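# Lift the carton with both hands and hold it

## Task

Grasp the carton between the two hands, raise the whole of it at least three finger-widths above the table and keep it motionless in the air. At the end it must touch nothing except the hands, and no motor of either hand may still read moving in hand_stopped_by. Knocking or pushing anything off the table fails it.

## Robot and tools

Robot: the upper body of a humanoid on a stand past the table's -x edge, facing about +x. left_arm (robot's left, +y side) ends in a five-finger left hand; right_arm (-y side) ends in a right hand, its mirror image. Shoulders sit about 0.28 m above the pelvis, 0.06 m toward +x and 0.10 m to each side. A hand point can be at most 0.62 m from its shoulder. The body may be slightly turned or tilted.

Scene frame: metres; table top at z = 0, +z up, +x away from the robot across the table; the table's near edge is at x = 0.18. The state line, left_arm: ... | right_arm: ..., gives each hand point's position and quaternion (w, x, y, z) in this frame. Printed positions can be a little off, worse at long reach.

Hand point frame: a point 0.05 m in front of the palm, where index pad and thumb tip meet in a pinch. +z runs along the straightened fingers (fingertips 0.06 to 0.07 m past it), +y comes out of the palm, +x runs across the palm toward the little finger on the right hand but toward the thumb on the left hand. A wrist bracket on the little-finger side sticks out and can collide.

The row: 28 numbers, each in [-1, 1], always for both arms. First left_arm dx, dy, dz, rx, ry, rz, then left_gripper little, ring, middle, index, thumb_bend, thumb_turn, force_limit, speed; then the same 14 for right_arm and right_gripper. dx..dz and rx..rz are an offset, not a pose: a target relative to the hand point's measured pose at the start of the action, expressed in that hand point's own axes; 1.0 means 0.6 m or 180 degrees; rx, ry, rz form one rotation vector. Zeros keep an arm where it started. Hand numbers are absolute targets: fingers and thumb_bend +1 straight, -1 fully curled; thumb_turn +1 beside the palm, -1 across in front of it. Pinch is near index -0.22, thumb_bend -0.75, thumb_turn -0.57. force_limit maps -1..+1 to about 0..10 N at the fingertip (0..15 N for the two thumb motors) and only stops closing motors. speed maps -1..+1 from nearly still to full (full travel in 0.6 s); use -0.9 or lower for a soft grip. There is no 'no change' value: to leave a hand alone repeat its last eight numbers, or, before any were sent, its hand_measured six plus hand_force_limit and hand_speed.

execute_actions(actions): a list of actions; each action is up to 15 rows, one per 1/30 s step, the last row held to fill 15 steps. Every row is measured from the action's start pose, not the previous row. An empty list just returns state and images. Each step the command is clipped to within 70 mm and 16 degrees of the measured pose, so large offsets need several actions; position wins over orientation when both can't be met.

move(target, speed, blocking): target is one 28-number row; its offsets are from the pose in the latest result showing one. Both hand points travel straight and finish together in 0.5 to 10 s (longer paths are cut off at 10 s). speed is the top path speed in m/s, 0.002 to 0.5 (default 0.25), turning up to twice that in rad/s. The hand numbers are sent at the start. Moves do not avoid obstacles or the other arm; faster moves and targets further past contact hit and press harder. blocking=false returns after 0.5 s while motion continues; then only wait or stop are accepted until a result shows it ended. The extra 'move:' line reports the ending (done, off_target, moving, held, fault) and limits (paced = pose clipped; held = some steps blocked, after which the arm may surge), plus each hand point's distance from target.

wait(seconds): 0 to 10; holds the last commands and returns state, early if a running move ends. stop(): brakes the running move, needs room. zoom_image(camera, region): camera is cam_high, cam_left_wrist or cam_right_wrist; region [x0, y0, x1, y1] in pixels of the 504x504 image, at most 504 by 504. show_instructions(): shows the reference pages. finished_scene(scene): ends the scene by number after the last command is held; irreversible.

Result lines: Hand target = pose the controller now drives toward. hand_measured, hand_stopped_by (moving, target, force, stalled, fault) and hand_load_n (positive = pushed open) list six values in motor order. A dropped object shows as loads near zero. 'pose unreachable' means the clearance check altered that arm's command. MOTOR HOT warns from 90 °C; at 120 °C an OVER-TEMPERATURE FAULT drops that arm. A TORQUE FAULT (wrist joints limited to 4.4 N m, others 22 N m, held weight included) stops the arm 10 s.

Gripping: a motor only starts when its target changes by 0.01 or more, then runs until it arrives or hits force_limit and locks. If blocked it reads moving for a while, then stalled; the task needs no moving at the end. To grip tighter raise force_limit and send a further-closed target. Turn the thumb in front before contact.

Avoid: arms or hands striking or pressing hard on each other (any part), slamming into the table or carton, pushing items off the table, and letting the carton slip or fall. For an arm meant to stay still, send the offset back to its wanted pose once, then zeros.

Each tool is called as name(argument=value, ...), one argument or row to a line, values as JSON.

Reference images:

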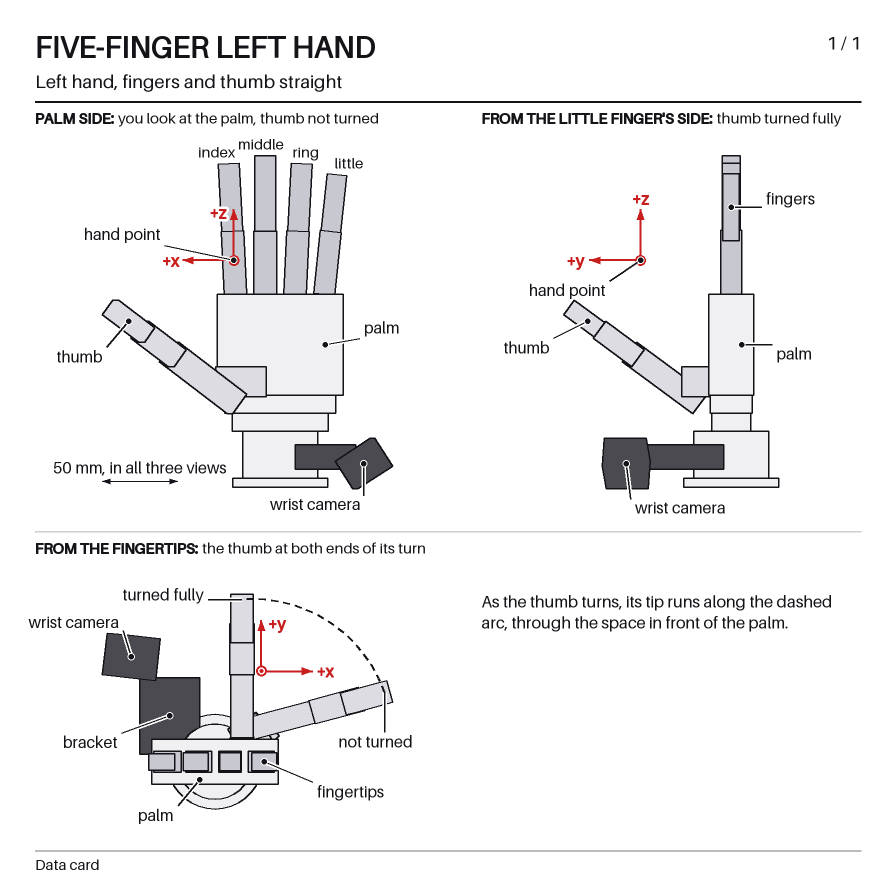

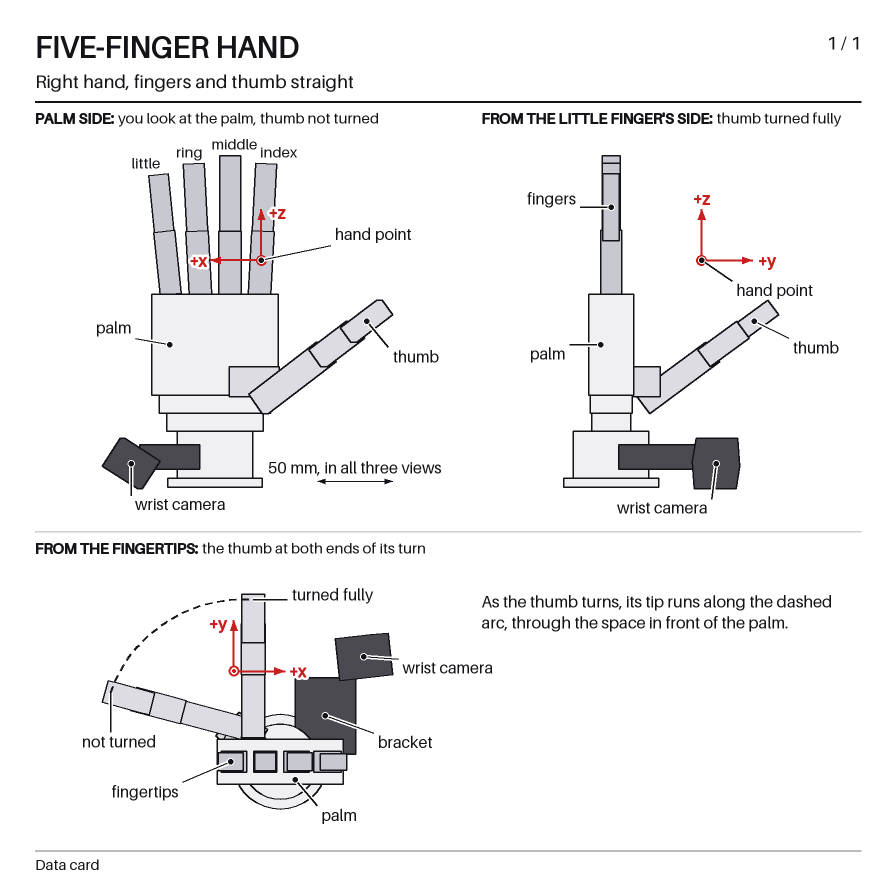

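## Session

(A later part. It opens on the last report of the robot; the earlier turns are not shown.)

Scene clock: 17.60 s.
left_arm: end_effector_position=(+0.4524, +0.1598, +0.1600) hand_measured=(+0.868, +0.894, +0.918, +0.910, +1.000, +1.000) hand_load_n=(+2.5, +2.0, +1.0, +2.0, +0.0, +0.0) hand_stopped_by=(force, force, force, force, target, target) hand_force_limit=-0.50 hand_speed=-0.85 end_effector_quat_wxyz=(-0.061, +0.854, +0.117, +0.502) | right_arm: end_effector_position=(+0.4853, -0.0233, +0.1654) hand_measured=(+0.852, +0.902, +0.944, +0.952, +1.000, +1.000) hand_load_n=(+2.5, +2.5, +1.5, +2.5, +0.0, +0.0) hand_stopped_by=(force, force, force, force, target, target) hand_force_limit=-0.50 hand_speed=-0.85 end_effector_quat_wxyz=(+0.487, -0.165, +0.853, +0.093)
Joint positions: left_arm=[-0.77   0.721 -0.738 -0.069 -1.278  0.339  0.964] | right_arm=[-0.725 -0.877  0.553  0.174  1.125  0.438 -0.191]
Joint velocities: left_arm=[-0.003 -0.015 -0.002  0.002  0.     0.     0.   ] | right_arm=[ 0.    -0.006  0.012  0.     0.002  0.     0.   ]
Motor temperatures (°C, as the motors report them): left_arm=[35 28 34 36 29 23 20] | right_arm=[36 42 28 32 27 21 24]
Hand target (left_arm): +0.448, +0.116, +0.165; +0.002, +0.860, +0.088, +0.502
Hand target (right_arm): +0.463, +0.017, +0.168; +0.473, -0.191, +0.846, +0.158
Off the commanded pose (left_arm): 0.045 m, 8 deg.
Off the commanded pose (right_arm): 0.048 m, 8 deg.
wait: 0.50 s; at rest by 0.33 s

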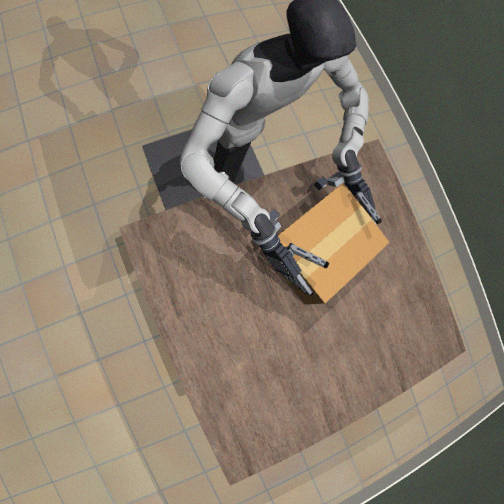

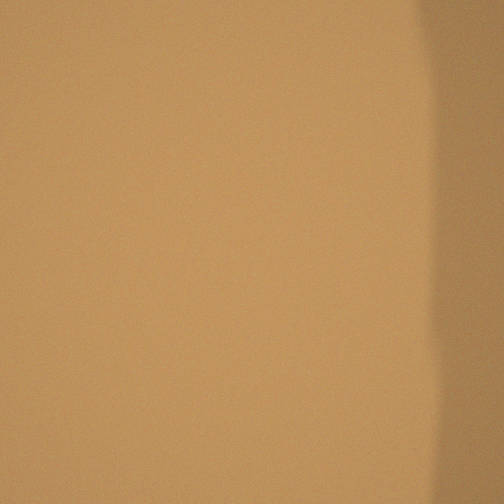

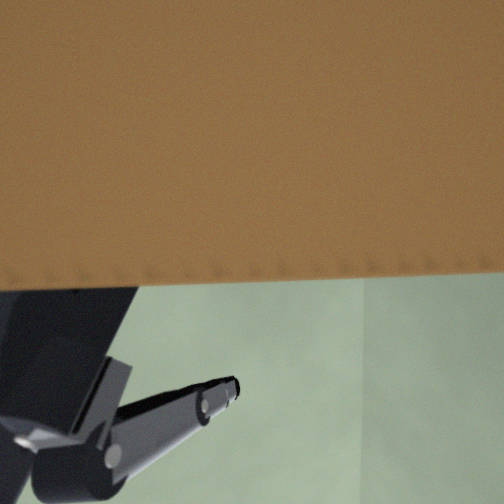

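execute_actions(
  actions=[
    [[-0.006,0.072,-0.026,-0.044,0,0,0.75,0.75,0.75,0.75,1,1,-0.5,-0.85,0.001,0.078,-0.01,-0.044,0,0,0.75,0.75,0.75,0.75,1,1,-0.5,-0.85],[-0.004,0.075,-0.027,-0.044,0,0,0.75,0.75,0.75,0.75,1,1,-0.5,-0.85,-0.001,0.08,-0.011,-0.044,0,0,0.75,0.75,0.75,0.75,1,1,-0.5,-0.85],[-0.001,0.078,-0.029,-0.044,0,0,0.75,0.75,0.75,0.75,1,1,-0.5,-0.85,-0.004,0.082,-0.013,-0.044,0,0,0.75,0.75,0.75,0.75,1,1,-0.5,-0.85],[0.002,0.08,-0.031,-0.044,0,0,0.75,0.75,0.75,0.75,1,1,-0.5,-0.85,-0.007,0.084,-0.015,-0.044,0,0,0.75,0.75,0.75,0.75,1,1,-0.5,-0.85],[0.005,0.081,-0.033,-0.044,0,0,0.75,0.75,0.75,0.75,1,1,-0.5,-0.85,-0.01,0.086,-0.017,-0.044,0,0,0.75,0.75,0.75,0.75,1,1,-0.5,-0.85],[0.009,0.081,-0.035,-0.044,0,0,0.75,0.75,0.75,0.75,1,1,-0.5,-0.85,-0.014,0.086,-0.019,-0.044,0,0,0.75,0.75,0.75,0.75,1,1,-0.5,-0.85],[0.013,0.081,-0.037,-0.044,0,0,0.75,0.75,0.75,0.75,1,1,-0.5,-0.85,-0.018,0.086,-0.021,-0.044,0,0,0.75,0.75,0.75,0.75,1,1,-0.5,-0.85],[0.017,0.081,-0.039,-0.044,0,0,0.75,0.75,0.75,0.75,1,1,-0.5,-0.85,-0.022,0.086,-0.023,-0.044,0,0,0.75,0.75,0.75,0.75,1,1,-0.5,-0.85],[0.021,0.081,-0.041,-0.044,0,0,0.75,0.75,0.75,0.75,1,1,-0.5,-0.85,-0.026,0.086,-0.026,-0.044,0,0,0.75,0.75,0.75,0.75,1,1,-0.5,-0.85],[0.025,0.081,-0.043,-0.044,0,0,0.75,0.75,0.75,0.75,1,1,-0.5,-0.85,-0.03,0.086,-0.028,-0.044,0,0,0.75,0.75,0.75,0.75,1,1,-0.5,-0.85],[0.029,0.081,-0.045,-0.044,0,0,0.75,0.75,0.75,0.75,1,1,-0.5,-0.85,-0.034,0.086,-0.03,-0.044,0,0,0.75,0.75,0.75,0.75,1,1,-0.5,-0.85],[0.032,0.081,-0.047,-0.044,0,0,0.75,0.75,0.75,0.75,1,1,-0.5,-0.85,-0.037,0.086,-0.032,-0.044,0,0,0.75,0.75,0.75,0.75,1,1,-0.5,-0.85],[0.035,0.081,-0.049,-0.044,0,0,0.75,0.75,0.75,0.75,1,1,-0.5,-0.85,-0.04,0.086,-0.034,-0.044,0,0,0.75,0.75,0.75,0.75,1,1,-0.5,-0.85],[0.038,0.081,-0.051,-0.044,0,0,0.75,0.75,0.75,0.75,1,1,-0.5,-0.85,-0.042,0.086,-0.036,-0.044,0,0,0.75,0.75,0.75,0.75,1,1,-0.5,-0.85]],
  ],
)

wait(
  seconds=0.3,
)

Scene clock: 18.77 s.
left_arm: end_effector_position=(+0.4482, +0.1531, +0.1725) hand_measured=(+0.868, +0.894, +0.918, +0.910, +1.000, +1.000) hand_load_n=(+0.0, +0.0, +0.0, +1.5, +0.0, +0.0) hand_stopped_by=(force, force, force, force, target, target) hand_force_limit=-0.50 hand_speed=-0.85 end_effector_quat_wxyz=(-0.058, +0.861, +0.116, +0.492) | right_arm: end_effector_position=(+0.4761, -0.0272, +0.1678) hand_measured=(+0.852, +0.902, +0.944, +0.952, +1.000, +1.000) hand_load_n=(+0.0, +0.5, +1.0, +5.5, +0.0, +0.0) hand_stopped_by=(force, force, force, force, target, target) hand_force_limit=-0.50 hand_speed=-0.85 end_effector_quat_wxyz=(+0.461, -0.177, +0.867, +0.071)
Joint positions: left_arm=[-0.798  0.734 -0.713 -0.143 -1.358  0.407  1.047] | right_arm=[-0.734 -0.932  0.524  0.074  1.185  0.578 -0.264]
Joint velocities: left_arm=[-0.397  0.052  0.494 -0.492 -0.044 -0.253  0.255] | right_arm=[ 0.006 -0.173 -0.115 -0.187  0.146  0.304 -0.14 ]
Motor temperatures (°C, as the motors report them): left_arm=[36 28 34 36 29 23 20] | right_arm=[36 41 28 33 27 21 25]
Hand target (left_arm): +0.447, +0.110, +0.195; -0.001, +0.857, +0.081, +0.508
Hand target (right_arm): +0.458, +0.021, +0.197; +0.473, -0.203, +0.844, +0.151
Off the commanded pose (left_arm): 0.050 m, 8 deg.
Off the commanded pose (right_arm): 0.060 m, 10 deg.

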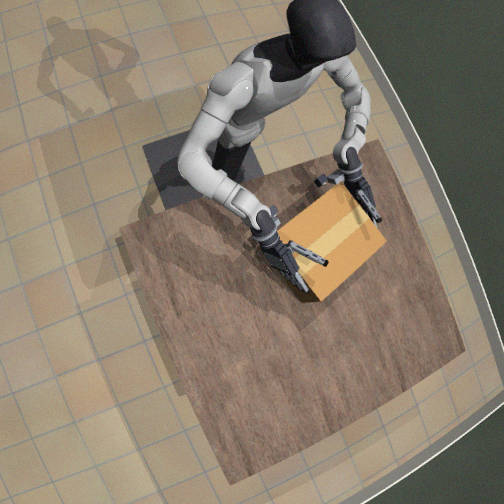

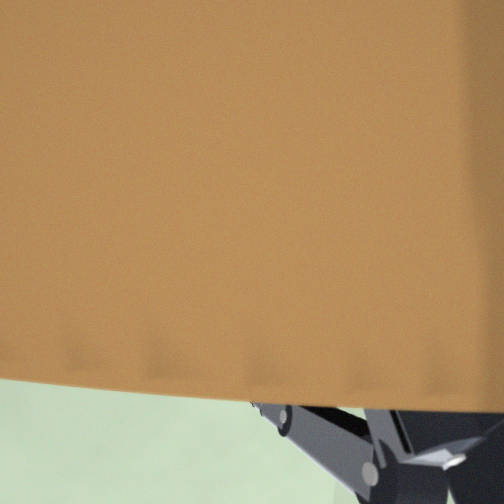

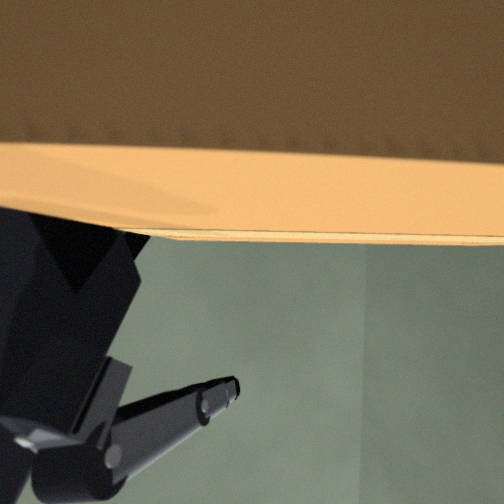

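Scene clock: 19.07 s.
left_arm: end_effector_position=(+0.4584, +0.1527, +0.2071) hand_measured=(+0.868, +0.894, +0.918, +0.910, +1.000, +1.000) hand_load_n=(+1.0, +2.0, +1.0, +0.0, +0.0, +0.0) hand_stopped_by=(force, force, force, force, target, target) hand_force_limit=-0.50 hand_speed=-0.85 end_effector_quat_wxyz=(-0.057, +0.840, +0.116, +0.528) | right_arm: end_effector_position=(+0.4792, -0.0295, +0.1754) hand_measured=(+0.852, +0.902, +0.944, +0.952, +1.000, +1.000) hand_load_n=(+1.0, +2.5, +2.5, +5.5, +0.0, +0.0) hand_stopped_by=(force, force, force, force, target, target) hand_force_limit=-0.50 hand_speed=-0.85 end_effector_quat_wxyz=(+0.466, -0.172, +0.865, +0.069)
Joint positions: left_arm=[-0.849  0.743 -0.687 -0.17  -1.349  0.411  1.06 ] | right_arm=[-0.739 -0.942  0.508  0.064  1.197  0.588 -0.277]
Joint velocities: left_arm=[-0.005 -0.04  -0.118  0.     0.078  0.081  0.   ] | right_arm=[ 0.044 -0.017  0.087 -0.008 -0.025  0.116 -0.023]
Motor temperatures (°C, as the motors report them): left_arm=[36 29 34 36 29 23 21] | right_arm=[37 41 28 33 27 21 26]
Hand target (left_arm): +0.447, +0.110, +0.195; -0.001, +0.857, +0.081, +0.508
Hand target (right_arm): +0.458, +0.021, +0.197; +0.473, -0.203, +0.844, +0.151
Off the commanded pose (left_arm): 0.046 m, 8 deg.
Off the commanded pose (right_arm): 0.060 m, 10 deg.
wait: 0.30 s; no rest

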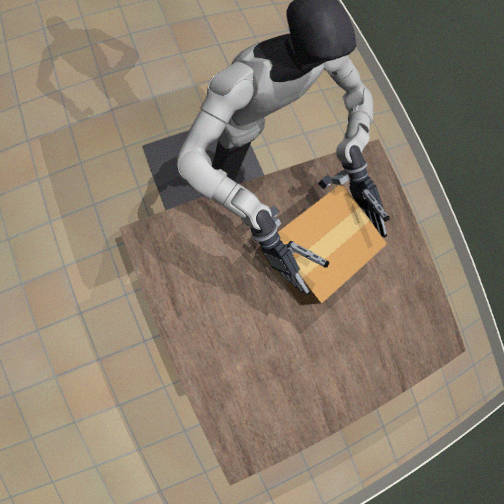

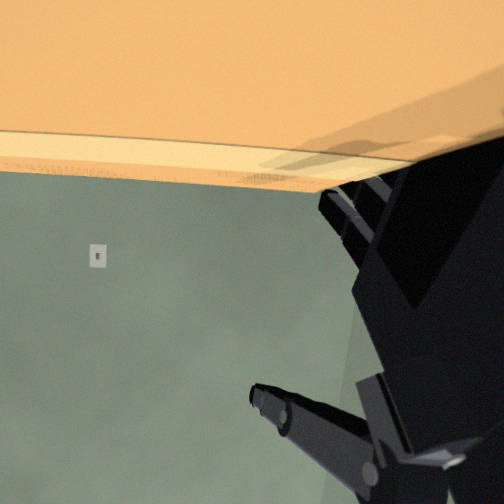

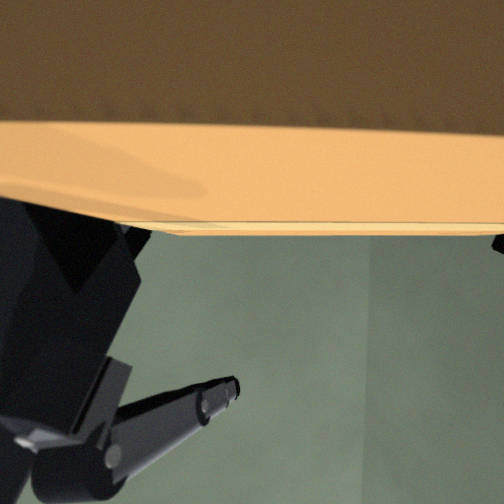

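move(
  target=[-0.097,-0.04,-0.003,-0.027,-0.0895,0.006,1,1,1,1,1,1,-0.5,0.3,0.037,-0.016,0.022,-0.014,0.046,0.032,1,1,1,1,1,1,-0.5,0.3],
  speed=0.12,
)

zoom_image(
  camera="cam_high",
  region=[230, 120, 420, 310],
)

Scene clock: 21.90 s.
left_arm: end_effector_position=(+0.4279, +0.1675, +0.1581) hand_measured=(+1.000, +1.000, +1.000, +1.000, +1.000, +1.000) hand_load_n=(+0.0, +0.0, +0.0, +0.0, +0.0, +0.0) hand_stopped_by=(target, target, target, target, target, target) hand_force_limit=-0.50 hand_speed=0.30 end_effector_quat_wxyz=(-0.012, +0.906, +0.092, +0.413) | right_arm: end_effector_position=(+0.4819, -0.0403, +0.1503) hand_measured=(+1.000, +1.000, +1.000, +1.000, +1.000, +1.000) hand_load_n=(+0.0, +0.0, +0.0, +0.0, +0.0, +0.0) hand_stopped_by=(target, target, target, target, target, target) hand_force_limit=-0.50 hand_speed=0.30 end_effector_quat_wxyz=(+0.396, -0.143, +0.902, +0.097)
Joint positions: left_arm=[-0.805  0.908 -0.64  -0.149 -1.621  0.571  0.919] | right_arm=[-0.808 -0.909  0.512  0.253  1.25   0.696 -0.166]
Joint velocities: left_arm=[-0.006  0.018  0.011  0.006  0.     0.     0.   ] | right_arm=[ 0.006  0.    -0.021  0.    -0.003  0.002  0.001]
Motor temperatures (°C, as the motors report them): left_arm=[36 29 34 36 29 23 21] | right_arm=[38 41 28 33 27 21 27]
Hand target (left_arm): +0.428, +0.168, +0.158; -0.010, +0.907, +0.093, +0.411
Hand target (right_arm): +0.482, -0.039, +0.151; +0.395, -0.143, +0.902, +0.100
Off the commanded pose (left_arm): 0.003 m, 1 deg.
Off the commanded pose (right_arm): 0.000 m, 0 deg.
move: done

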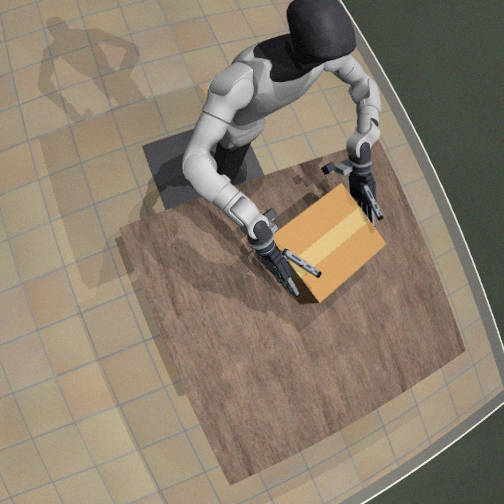

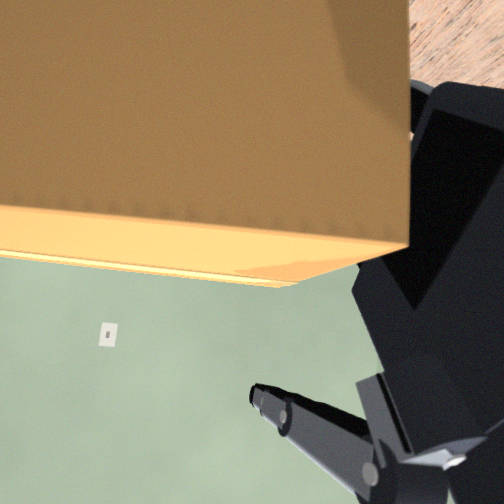

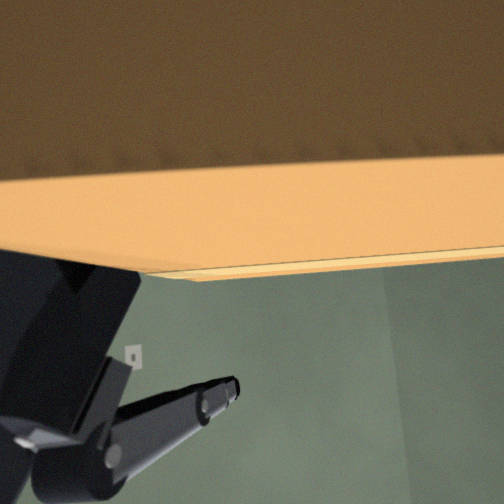

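Region (230, 120, 420, 310) of cam_high's 504x504 image, scaled by 2.653, with more detail than that image has.

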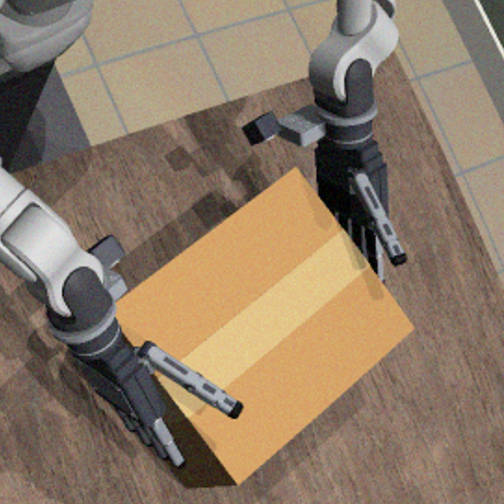

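move(
  target=[0.007,0.036,0.027,0,0,0,1,1,1,1,1,1,-0.5,0.3,0.008,0.01,0.007,0,0,0,1,1,1,1,1,1,-0.5,0.3],
  speed=0.06,
)

move(
  target=[0,0.105,-0.025,-0.028,0,0,0.75,0.75,0.75,0.75,1,1,-0.4,-0.92,0,0.105,-0.015,-0.028,0,0,0.75,0.75,0.75,0.75,1,1,-0.4,-0.92],
  speed=0.06,
)

Scene clock: 24.23 s.
left_arm: end_effector_position=(+0.4452, +0.1482, +0.1503) hand_measured=(+1.000, +1.000, +1.000, +1.000, +1.000, +1.000) hand_load_n=(+0.0, +0.0, +0.0, +0.0, +0.0, +0.0) hand_stopped_by=(target, target, target, target, target, target) hand_force_limit=-0.50 hand_speed=0.30 end_effector_quat_wxyz=(-0.008, +0.907, +0.094, +0.410) | right_arm: end_effector_position=(+0.4802, -0.0349, +0.1452) hand_measured=(+1.000, +1.000, +1.000, +1.000, +1.000, +1.000) hand_load_n=(+0.0, +0.0, +0.0, +0.0, +0.0, +0.0) hand_stopped_by=(target, target, target, target, target, target) hand_force_limit=-0.50 hand_speed=0.30 end_effector_quat_wxyz=(+0.396, -0.141, +0.902, +0.099)
Joint positions: left_arm=[-0.877  0.78  -0.686 -0.026 -1.571  0.569  0.925] | right_arm=[-0.8   -0.887  0.52   0.251  1.248  0.682 -0.186]
Joint velocities: left_arm=[-0.002 -0.009  0.006  0.008  0.014  0.     0.   ] | right_arm=[ 0.009 -0.003  0.026 -0.003  0.002 -0.001  0.   ]
Motor temperatures (°C, as the motors report them): left_arm=[37 29 34 36 29 23 21] | right_arm=[38 42 28 33 27 21 26]
Hand target (left_arm): +0.446, +0.149, +0.150; -0.011, +0.906, +0.094, +0.412
Hand target (right_arm): +0.480, -0.035, +0.144; +0.396, -0.143, +0.902, +0.097
Off the commanded pose (left_arm): 0.002 m, 1 deg.
Off the commanded pose (right_arm): 0.001 m, 0 deg.
move: done

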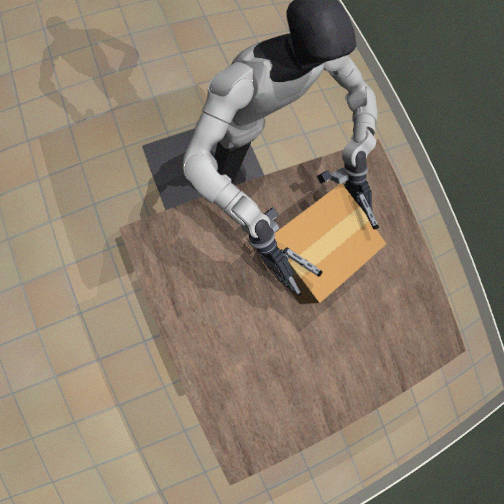

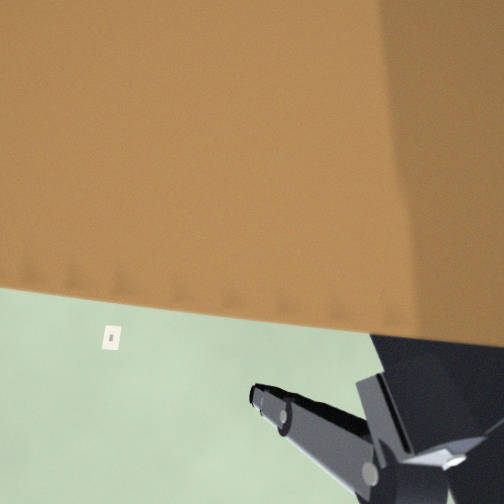

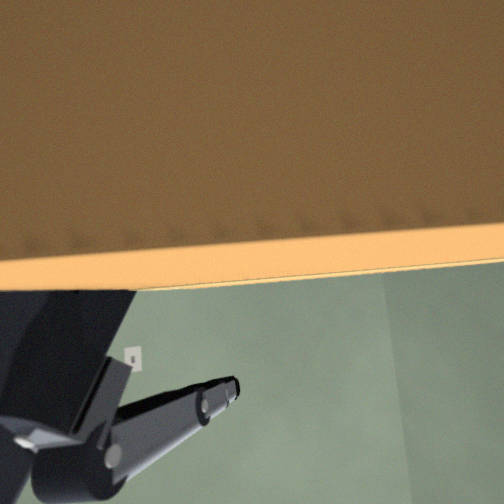

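Scene clock: 25.90 s.
left_arm: end_effector_position=(+0.4453, +0.1480, +0.1454) hand_measured=(+0.832, +0.876, +0.898, +0.890, +1.000, +1.000) hand_load_n=(+2.5, +0.0, +0.0, +0.0, +0.0, +0.0) hand_stopped_by=(force, force, force, force, target, target) hand_force_limit=-0.40 hand_speed=-0.92 end_effector_quat_wxyz=(-0.051, +0.907, +0.120, +0.401) | right_arm: end_effector_position=(+0.4737, -0.0354, +0.1433) hand_measured=(+0.810, +0.860, +0.886, +0.894, +1.000, +1.000) hand_load_n=(+3.5, +1.0, +0.0, +0.0, +0.0, +0.0) hand_stopped_by=(force, force, force, force, target, target) hand_force_limit=-0.40 hand_speed=-0.92 end_effector_quat_wxyz=(+0.396, -0.129, +0.908, +0.054)
Joint positions: left_arm=[-0.885  0.696 -0.685 -0.032 -1.568  0.57   1.111] | right_arm=[-0.755 -0.867  0.466  0.112  1.29   0.754 -0.411]
Joint velocities: left_arm=[-0.006  0.006 -0.003 -0.006 -0.008  0.     0.   ] | right_arm=[ 0.     0.009 -0.014 -0.002 -0.015  0.013  0.   ]
Motor temperatures (°C, as the motors report them): left_arm=[37 29 34 36 29 23 21] | right_arm=[39 42 28 33 27 21 27]
Hand target (left_arm): +0.440, +0.088, +0.164; +0.032, +0.908, +0.077, +0.411
Hand target (right_arm): +0.451, +0.018, +0.156; +0.388, -0.161, +0.897, +0.137
Off the commanded pose (left_arm): 0.066 m, 11 deg.
Off the commanded pose (right_arm): 0.062 m, 10 deg.
move: off_target (left_arm, right_arm)

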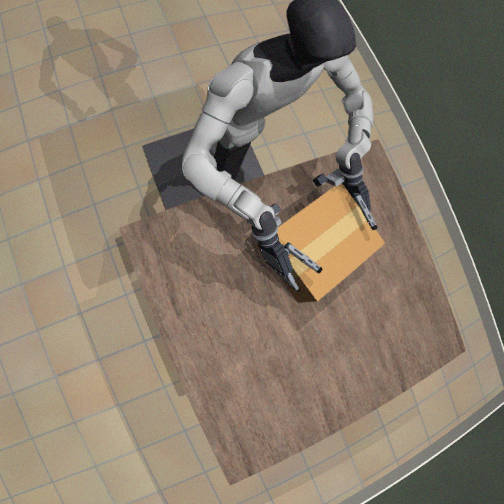

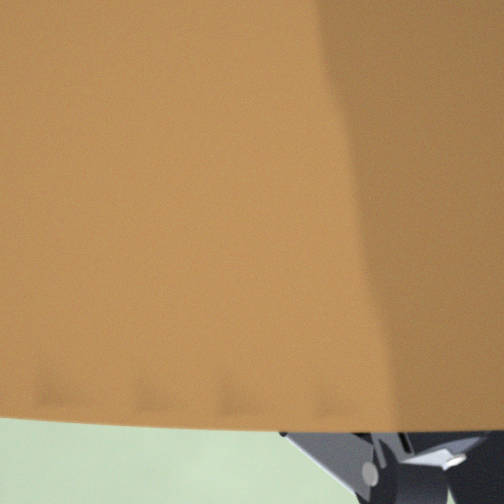

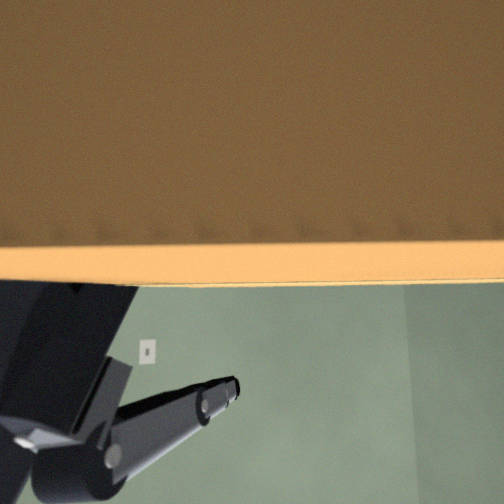

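execute_actions(
  actions=[
    [[0,0.0945,-0.046,-0.06,0,0,0.7,0.7,0.7,0.7,1,1,-0.5,-0.88,-0.008,0.096,-0.023,-0.058,0,0,0.7,0.7,0.7,0.7,1,1,-0.5,-0.88]],
    [[0.003,0.0945,-0.047,-0.06,0.001,0,0.7,0.7,0.7,0.7,1,1,-0.5,-0.88,-0.011,0.096,-0.024,-0.058,-0.001,0,0.7,0.7,0.7,0.7,1,1,-0.5,-0.88],[0.006,0.0945,-0.048,-0.06,0.003,0,0.7,0.7,0.7,0.7,1,1,-0.5,-0.88,-0.014,0.096,-0.025,-0.058,-0.003,0,0.7,0.7,0.7,0.7,1,1,-0.5,-0.88],[0.009,0.0945,-0.049,-0.06,0.004,0,0.7,0.7,0.7,0.7,1,1,-0.5,-0.88,-0.017,0.096,-0.026,-0.058,-0.004,0,0.7,0.7,0.7,0.7,1,1,-0.5,-0.88],[0.012,0.0945,-0.05,-0.06,0.006,0,0.7,0.7,0.7,0.7,1,1,-0.5,-0.88,-0.02,0.096,-0.027,-0.058,-0.006,0,0.7,0.7,0.7,0.7,1,1,-0.5,-0.88],[0.015,0.0945,-0.051,-0.06,0.007,0,0.7,0.7,0.7,0.7,1,1,-0.5,-0.88,-0.023,0.096,-0.028,-0.058,-0.007,0,0.7,0.7,0.7,0.7,1,1,-0.5,-0.88],[0.018,0.0945,-0.052,-0.06,0.009,0,0.7,0.7,0.7,0.7,1,1,-0.5,-0.88,-0.026,0.096,-0.03,-0.058,-0.009,0,0.7,0.7,0.7,0.7,1,1,-0.5,-0.88],[0.021,0.0945,-0.053,-0.06,0.01,0,0.7,0.7,0.7,0.7,1,1,-0.5,-0.88,-0.029,0.096,-0.031,-0.058,-0.01,0,0.7,0.7,0.7,0.7,1,1,-0.5,-0.88],[0.024,0.0945,-0.054,-0.06,0.012,0,0.7,0.7,0.7,0.7,1,1,-0.5,-0.88,-0.032,0.096,-0.032,-0.058,-0.012,0,0.7,0.7,0.7,0.7,1,1,-0.5,-0.88],[0.027,0.0945,-0.055,-0.06,0.013,0,0.7,0.7,0.7,0.7,1,1,-0.5,-0.88,-0.035,0.096,-0.033,-0.058,-0.013,0,0.7,0.7,0.7,0.7,1,1,-0.5,-0.88],[0.03,0.0945,-0.056,-0.06,0.015,0,0.7,0.7,0.7,0.7,1,1,-0.5,-0.88,-0.038,0.096,-0.035,-0.058,-0.015,0,0.7,0.7,0.7,0.7,1,1,-0.5,-0.88],[0.032,0.0945,-0.057,-0.06,0.017,0,0.7,0.7,0.7,0.7,1,1,-0.5,-0.88,-0.041,0.096,-0.036,-0.058,-0.017,0,0.7,0.7,0.7,0.7,1,1,-0.5,-0.88]],
  ],
)

wait(
  seconds=0.3,
)

Scene clock: 27.80 s.
left_arm: end_effector_position=(+0.4521, +0.1447, +0.1859) hand_measured=(+0.834, +0.866, +0.868, +0.864, +1.000, +1.000) hand_load_n=(+9.5, +1.5, +2.0, +0.0, +0.0, +0.0) hand_stopped_by=(force, force, force, force, target, target) hand_force_limit=-0.50 hand_speed=-0.88 end_effector_quat_wxyz=(-0.041, +0.886, +0.124, +0.445) | right_arm: end_effector_position=(+0.4731, -0.0418, +0.1531) hand_measured=(+0.810, +0.848, +0.862, +0.864, +1.000, +1.000) hand_load_n=(+0.0, +3.0, +4.5, +7.0, +0.0, +0.0) hand_stopped_by=(force, force, force, force, target, target) hand_force_limit=-0.50 hand_speed=-0.88 end_effector_quat_wxyz=(+0.392, -0.134, +0.909, +0.050)
Joint positions: left_arm=[-0.902  0.705 -0.624 -0.121 -1.564  0.575  1.154] | right_arm=[-0.755 -0.884  0.399  0.088  1.286  0.837 -0.401]
Joint velocities: left_arm=[ 0.097  0.044  0.     0.032 -0.017  0.     0.06 ] | right_arm=[-0.106 -0.008 -0.141 -0.087 -0.032 -0.081  0.073]
Motor temperatures (°C, as the motors report them): left_arm=[38 29 34 37 29 23 23] | right_arm=[40 41 28 34 27 21 29]
Hand target (left_arm): +0.439, +0.090, +0.184; +0.032, +0.898, +0.079, +0.431
Hand target (right_arm): +0.453, +0.015, +0.176; +0.397, -0.171, +0.891, +0.138
Off the commanded pose (left_arm): 0.057 m, 10 deg.
Off the commanded pose (right_arm): 0.068 m, 11 deg; position clipped at the last step of the last action.

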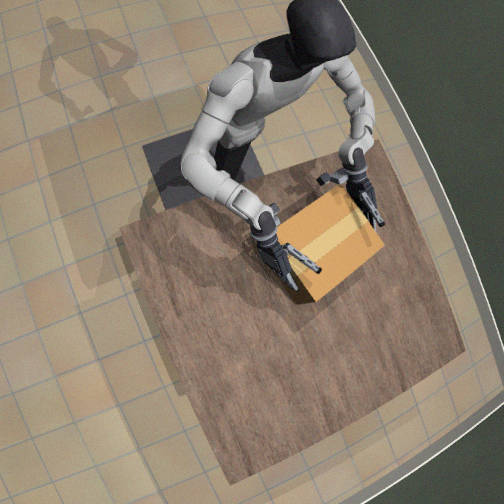

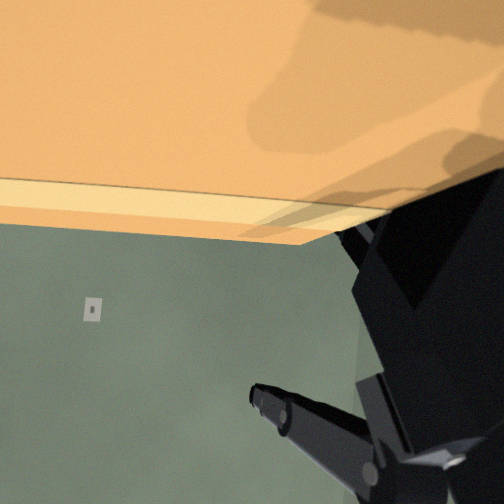

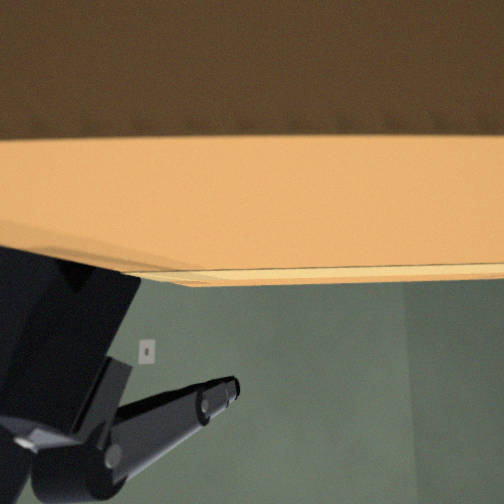

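Scene clock: 28.10 s.
left_arm: end_effector_position=(+0.4511, +0.1463, +0.1823) hand_measured=(+0.832, +0.866, +0.868, +0.866, +1.000, +1.000) hand_load_n=(+3.0, +1.0, +3.5, +2.0, +0.0, +0.0) hand_stopped_by=(force, force, force, force, target, target) hand_force_limit=-0.50 hand_speed=-0.88 end_effector_quat_wxyz=(-0.048, +0.887, +0.122, +0.442) | right_arm: end_effector_position=(+0.4742, -0.0381, +0.1590) hand_measured=(+0.810, +0.848, +0.862, +0.864, +1.000, +1.000) hand_load_n=(+0.0, +1.5, +5.0, +6.0, +0.0, +0.0) hand_stopped_by=(force, force, force, force, target, target) hand_force_limit=-0.50 hand_speed=-0.88 end_effector_quat_wxyz=(+0.400, -0.138, +0.905, +0.051)
Joint positions: left_arm=[-0.9    0.705 -0.629 -0.119 -1.558  0.581  1.161] | right_arm=[-0.762 -0.881  0.393  0.074  1.281  0.84  -0.406]
Joint velocities: left_arm=[-0.008  0.002 -0.015  0.     0.031  0.021  0.001] | right_arm=[ 0.008  0.002 -0.014 -0.041 -0.014 -0.045 -0.012]
Motor temperatures (°C, as the motors report them): left_arm=[38 29 34 37 29 23 23] | right_arm=[40 41 28 34 27 21 29]
Hand target (left_arm): +0.439, +0.090, +0.184; +0.032, +0.898, +0.079, +0.431
Hand target (right_arm): +0.453, +0.015, +0.176; +0.397, -0.171, +0.891, +0.138
Off the commanded pose (left_arm): 0.058 m, 11 deg.
Off the commanded pose (right_arm): 0.063 m, 11 deg; position clipped at the last step of the last action.
wait: 0.30 s; no rest

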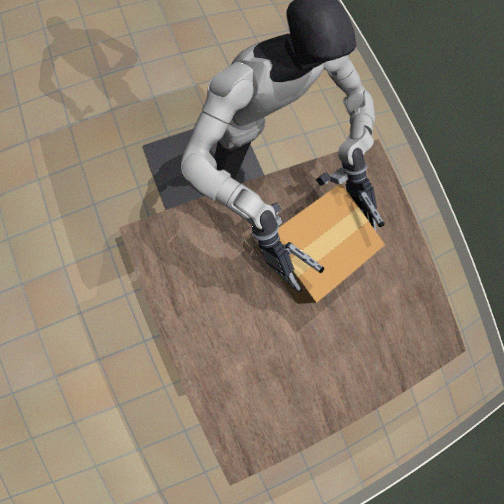

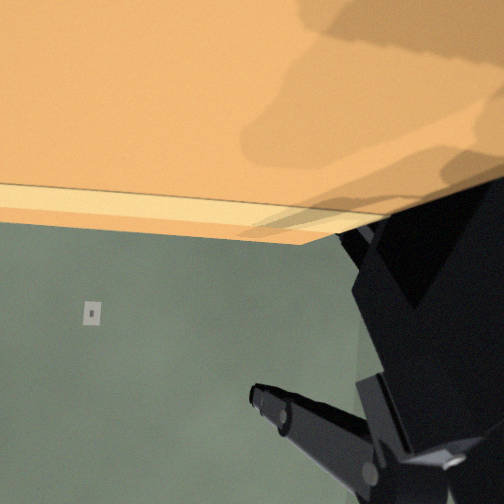

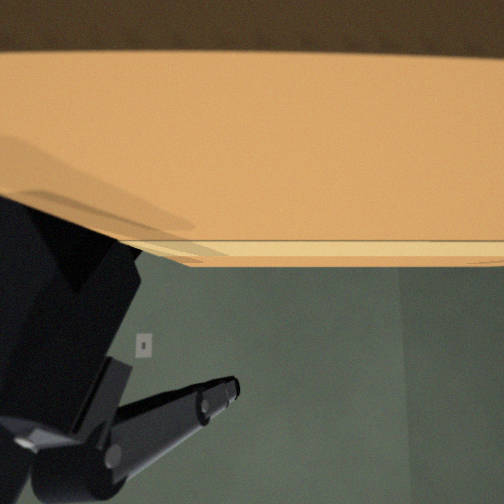

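move(
  target=[-0.036,-0.022,0.070,-0.032,-0.099,0.021,1,1,1,1,1,1,-0.5,0.3,0.0025,-0.027,0.072,-0.005,0.070,0.028,1,1,1,1,1,1,-0.5,0.3],
  speed=0.13,
)

zoom_image(
  camera="cam_high",
  region=[230, 130, 420, 320],
)

Scene clock: 32.17 s.
left_arm: end_effector_position=(+0.4691, +0.1622, +0.1430) hand_measured=(+1.000, +1.000, +1.000, +1.000, +1.000, +1.000) hand_load_n=(+0.0, +0.0, +0.0, +0.0, +0.0, +0.0) hand_stopped_by=(target, target, target, target, target, target) hand_force_limit=-0.50 hand_speed=0.30 end_effector_quat_wxyz=(+0.007, +0.948, +0.084, +0.307) | right_arm: end_effector_position=(+0.5079, -0.0417, +0.1287) hand_measured=(+1.000, +1.000, +1.000, +1.000, +1.000, +1.000) hand_load_n=(+0.0, +0.0, +0.0, +0.0, +0.0, +0.0) hand_stopped_by=(target, target, target, target, target, target) hand_force_limit=-0.50 hand_speed=0.30 end_effector_quat_wxyz=(+0.293, -0.102, +0.948, +0.068)
Joint positions: left_arm=[-1.174  0.706 -0.668  0.457 -1.655  0.911  0.748] | right_arm=[-1.14  -0.729  0.566  0.735  1.171  0.95  -0.103]
Joint velocities: left_arm=[ 0.    -0.011 -0.029  0.009  0.006  0.    -0.008] | right_arm=[ 0.     0.012  0.015  0.021 -0.008  0.     0.01 ]
Motor temperatures (°C, as the motors report them): left_arm=[39 29 34 37 29 23 24] | right_arm=[41 41 28 35 27 21 30]
Hand target (left_arm): +0.469, +0.162, +0.142; +0.006, +0.948, +0.081, +0.307
Hand target (right_arm): +0.508, -0.041, +0.128; +0.293, -0.104, +0.948, +0.066
Off the commanded pose (left_arm): 0.004 m, 1 deg.
Off the commanded pose (right_arm): 0.004 m, 1 deg.
move: off_target (left_arm, right_arm)

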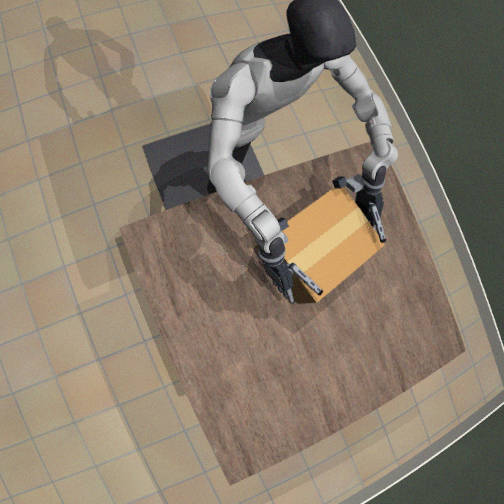

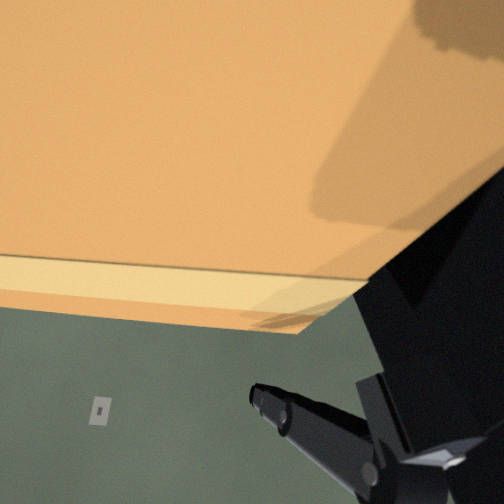

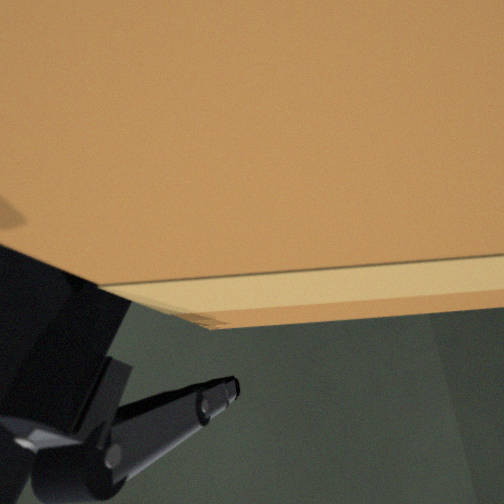

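Region (230, 130, 420, 320) of cam_high's 504x504 image, scaled by 2.653, with more detail than that image has.

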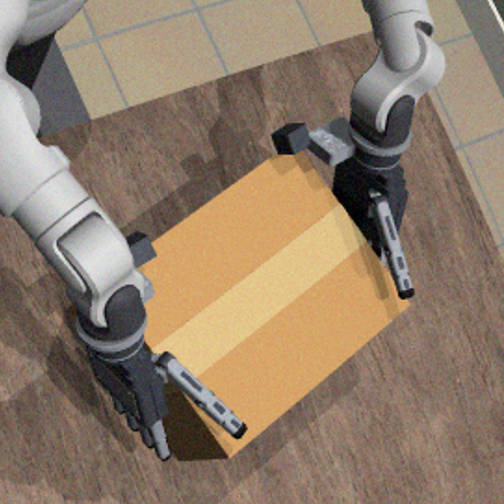

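move(
  target=[-0.006,0.12,-0.006,-0.022,0,0.02,1,1,1,1,1,1,-0.5,0.3,0,0.113,-0.012,-0.022,0,-0.02,1,1,1,1,1,1,-0.5,0.3],
  speed=0.07,
)

Scene clock: 33.60 s.
left_arm: end_effector_position=(+0.4756, +0.1477, +0.1369) hand_measured=(+1.000, +1.000, +1.000, +1.000, +1.000, +1.000) hand_load_n=(+0.0, +0.0, +0.0, +0.0, +0.0, +0.0) hand_stopped_by=(target, target, target, target, target, target) hand_force_limit=-0.50 hand_speed=0.30 end_effector_quat_wxyz=(-0.034, +0.948, +0.085, +0.304) | right_arm: end_effector_position=(+0.5011, -0.0317, +0.1275) hand_measured=(+1.000, +1.000, +1.000, +1.000, +1.000, +1.000) hand_load_n=(+0.0, +0.0, +0.0, +0.0, +0.0, +0.0) hand_stopped_by=(target, target, target, target, target, target) hand_force_limit=-0.50 hand_speed=0.30 end_effector_quat_wxyz=(+0.292, -0.110, +0.950, +0.024)
Joint positions: left_arm=[-1.204  0.588 -0.664  0.497 -1.624  0.904  0.896] | right_arm=[-1.111 -0.687  0.486  0.599  1.203  1.044 -0.339]
Joint velocities: left_arm=[ 0.002 -0.014  0.008  0.023  0.043  0.     0.   ] | right_arm=[ 0.009  0.029 -0.066 -0.026 -0.021  0.03  -0.012]
Motor temperatures (°C, as the motors report them): left_arm=[40 29 34 37 29 23 24] | right_arm=[42 41 28 35 27 21 30]
Hand target (left_arm): +0.470, +0.092, +0.147; +0.032, +0.951, +0.045, +0.305
Hand target (right_arm): +0.485, +0.020, +0.139; +0.289, -0.145, +0.942, +0.090
Off the commanded pose (left_arm): 0.058 m, 9 deg.
Off the commanded pose (right_arm): 0.057 m, 9 deg.
move: off_target (left_arm, right_arm)

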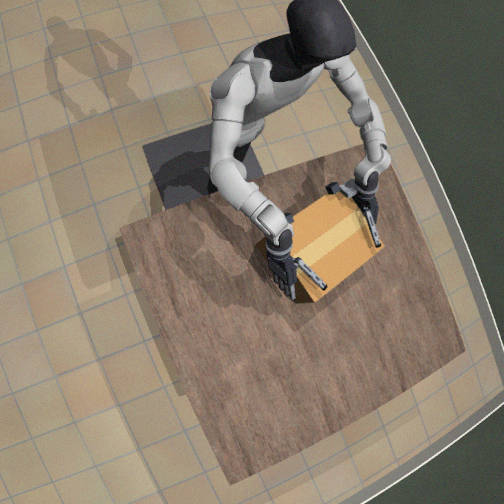

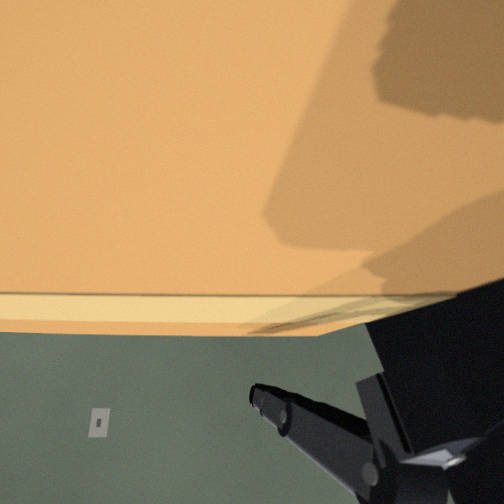

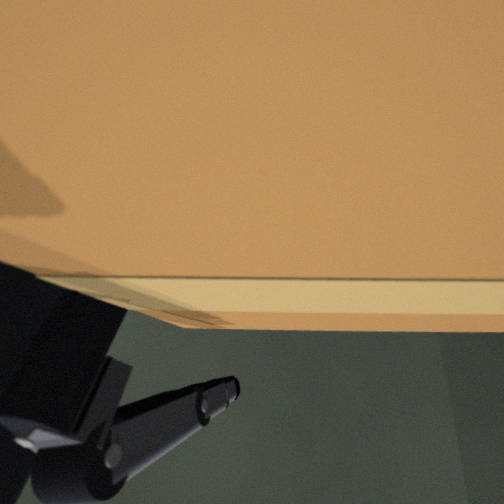

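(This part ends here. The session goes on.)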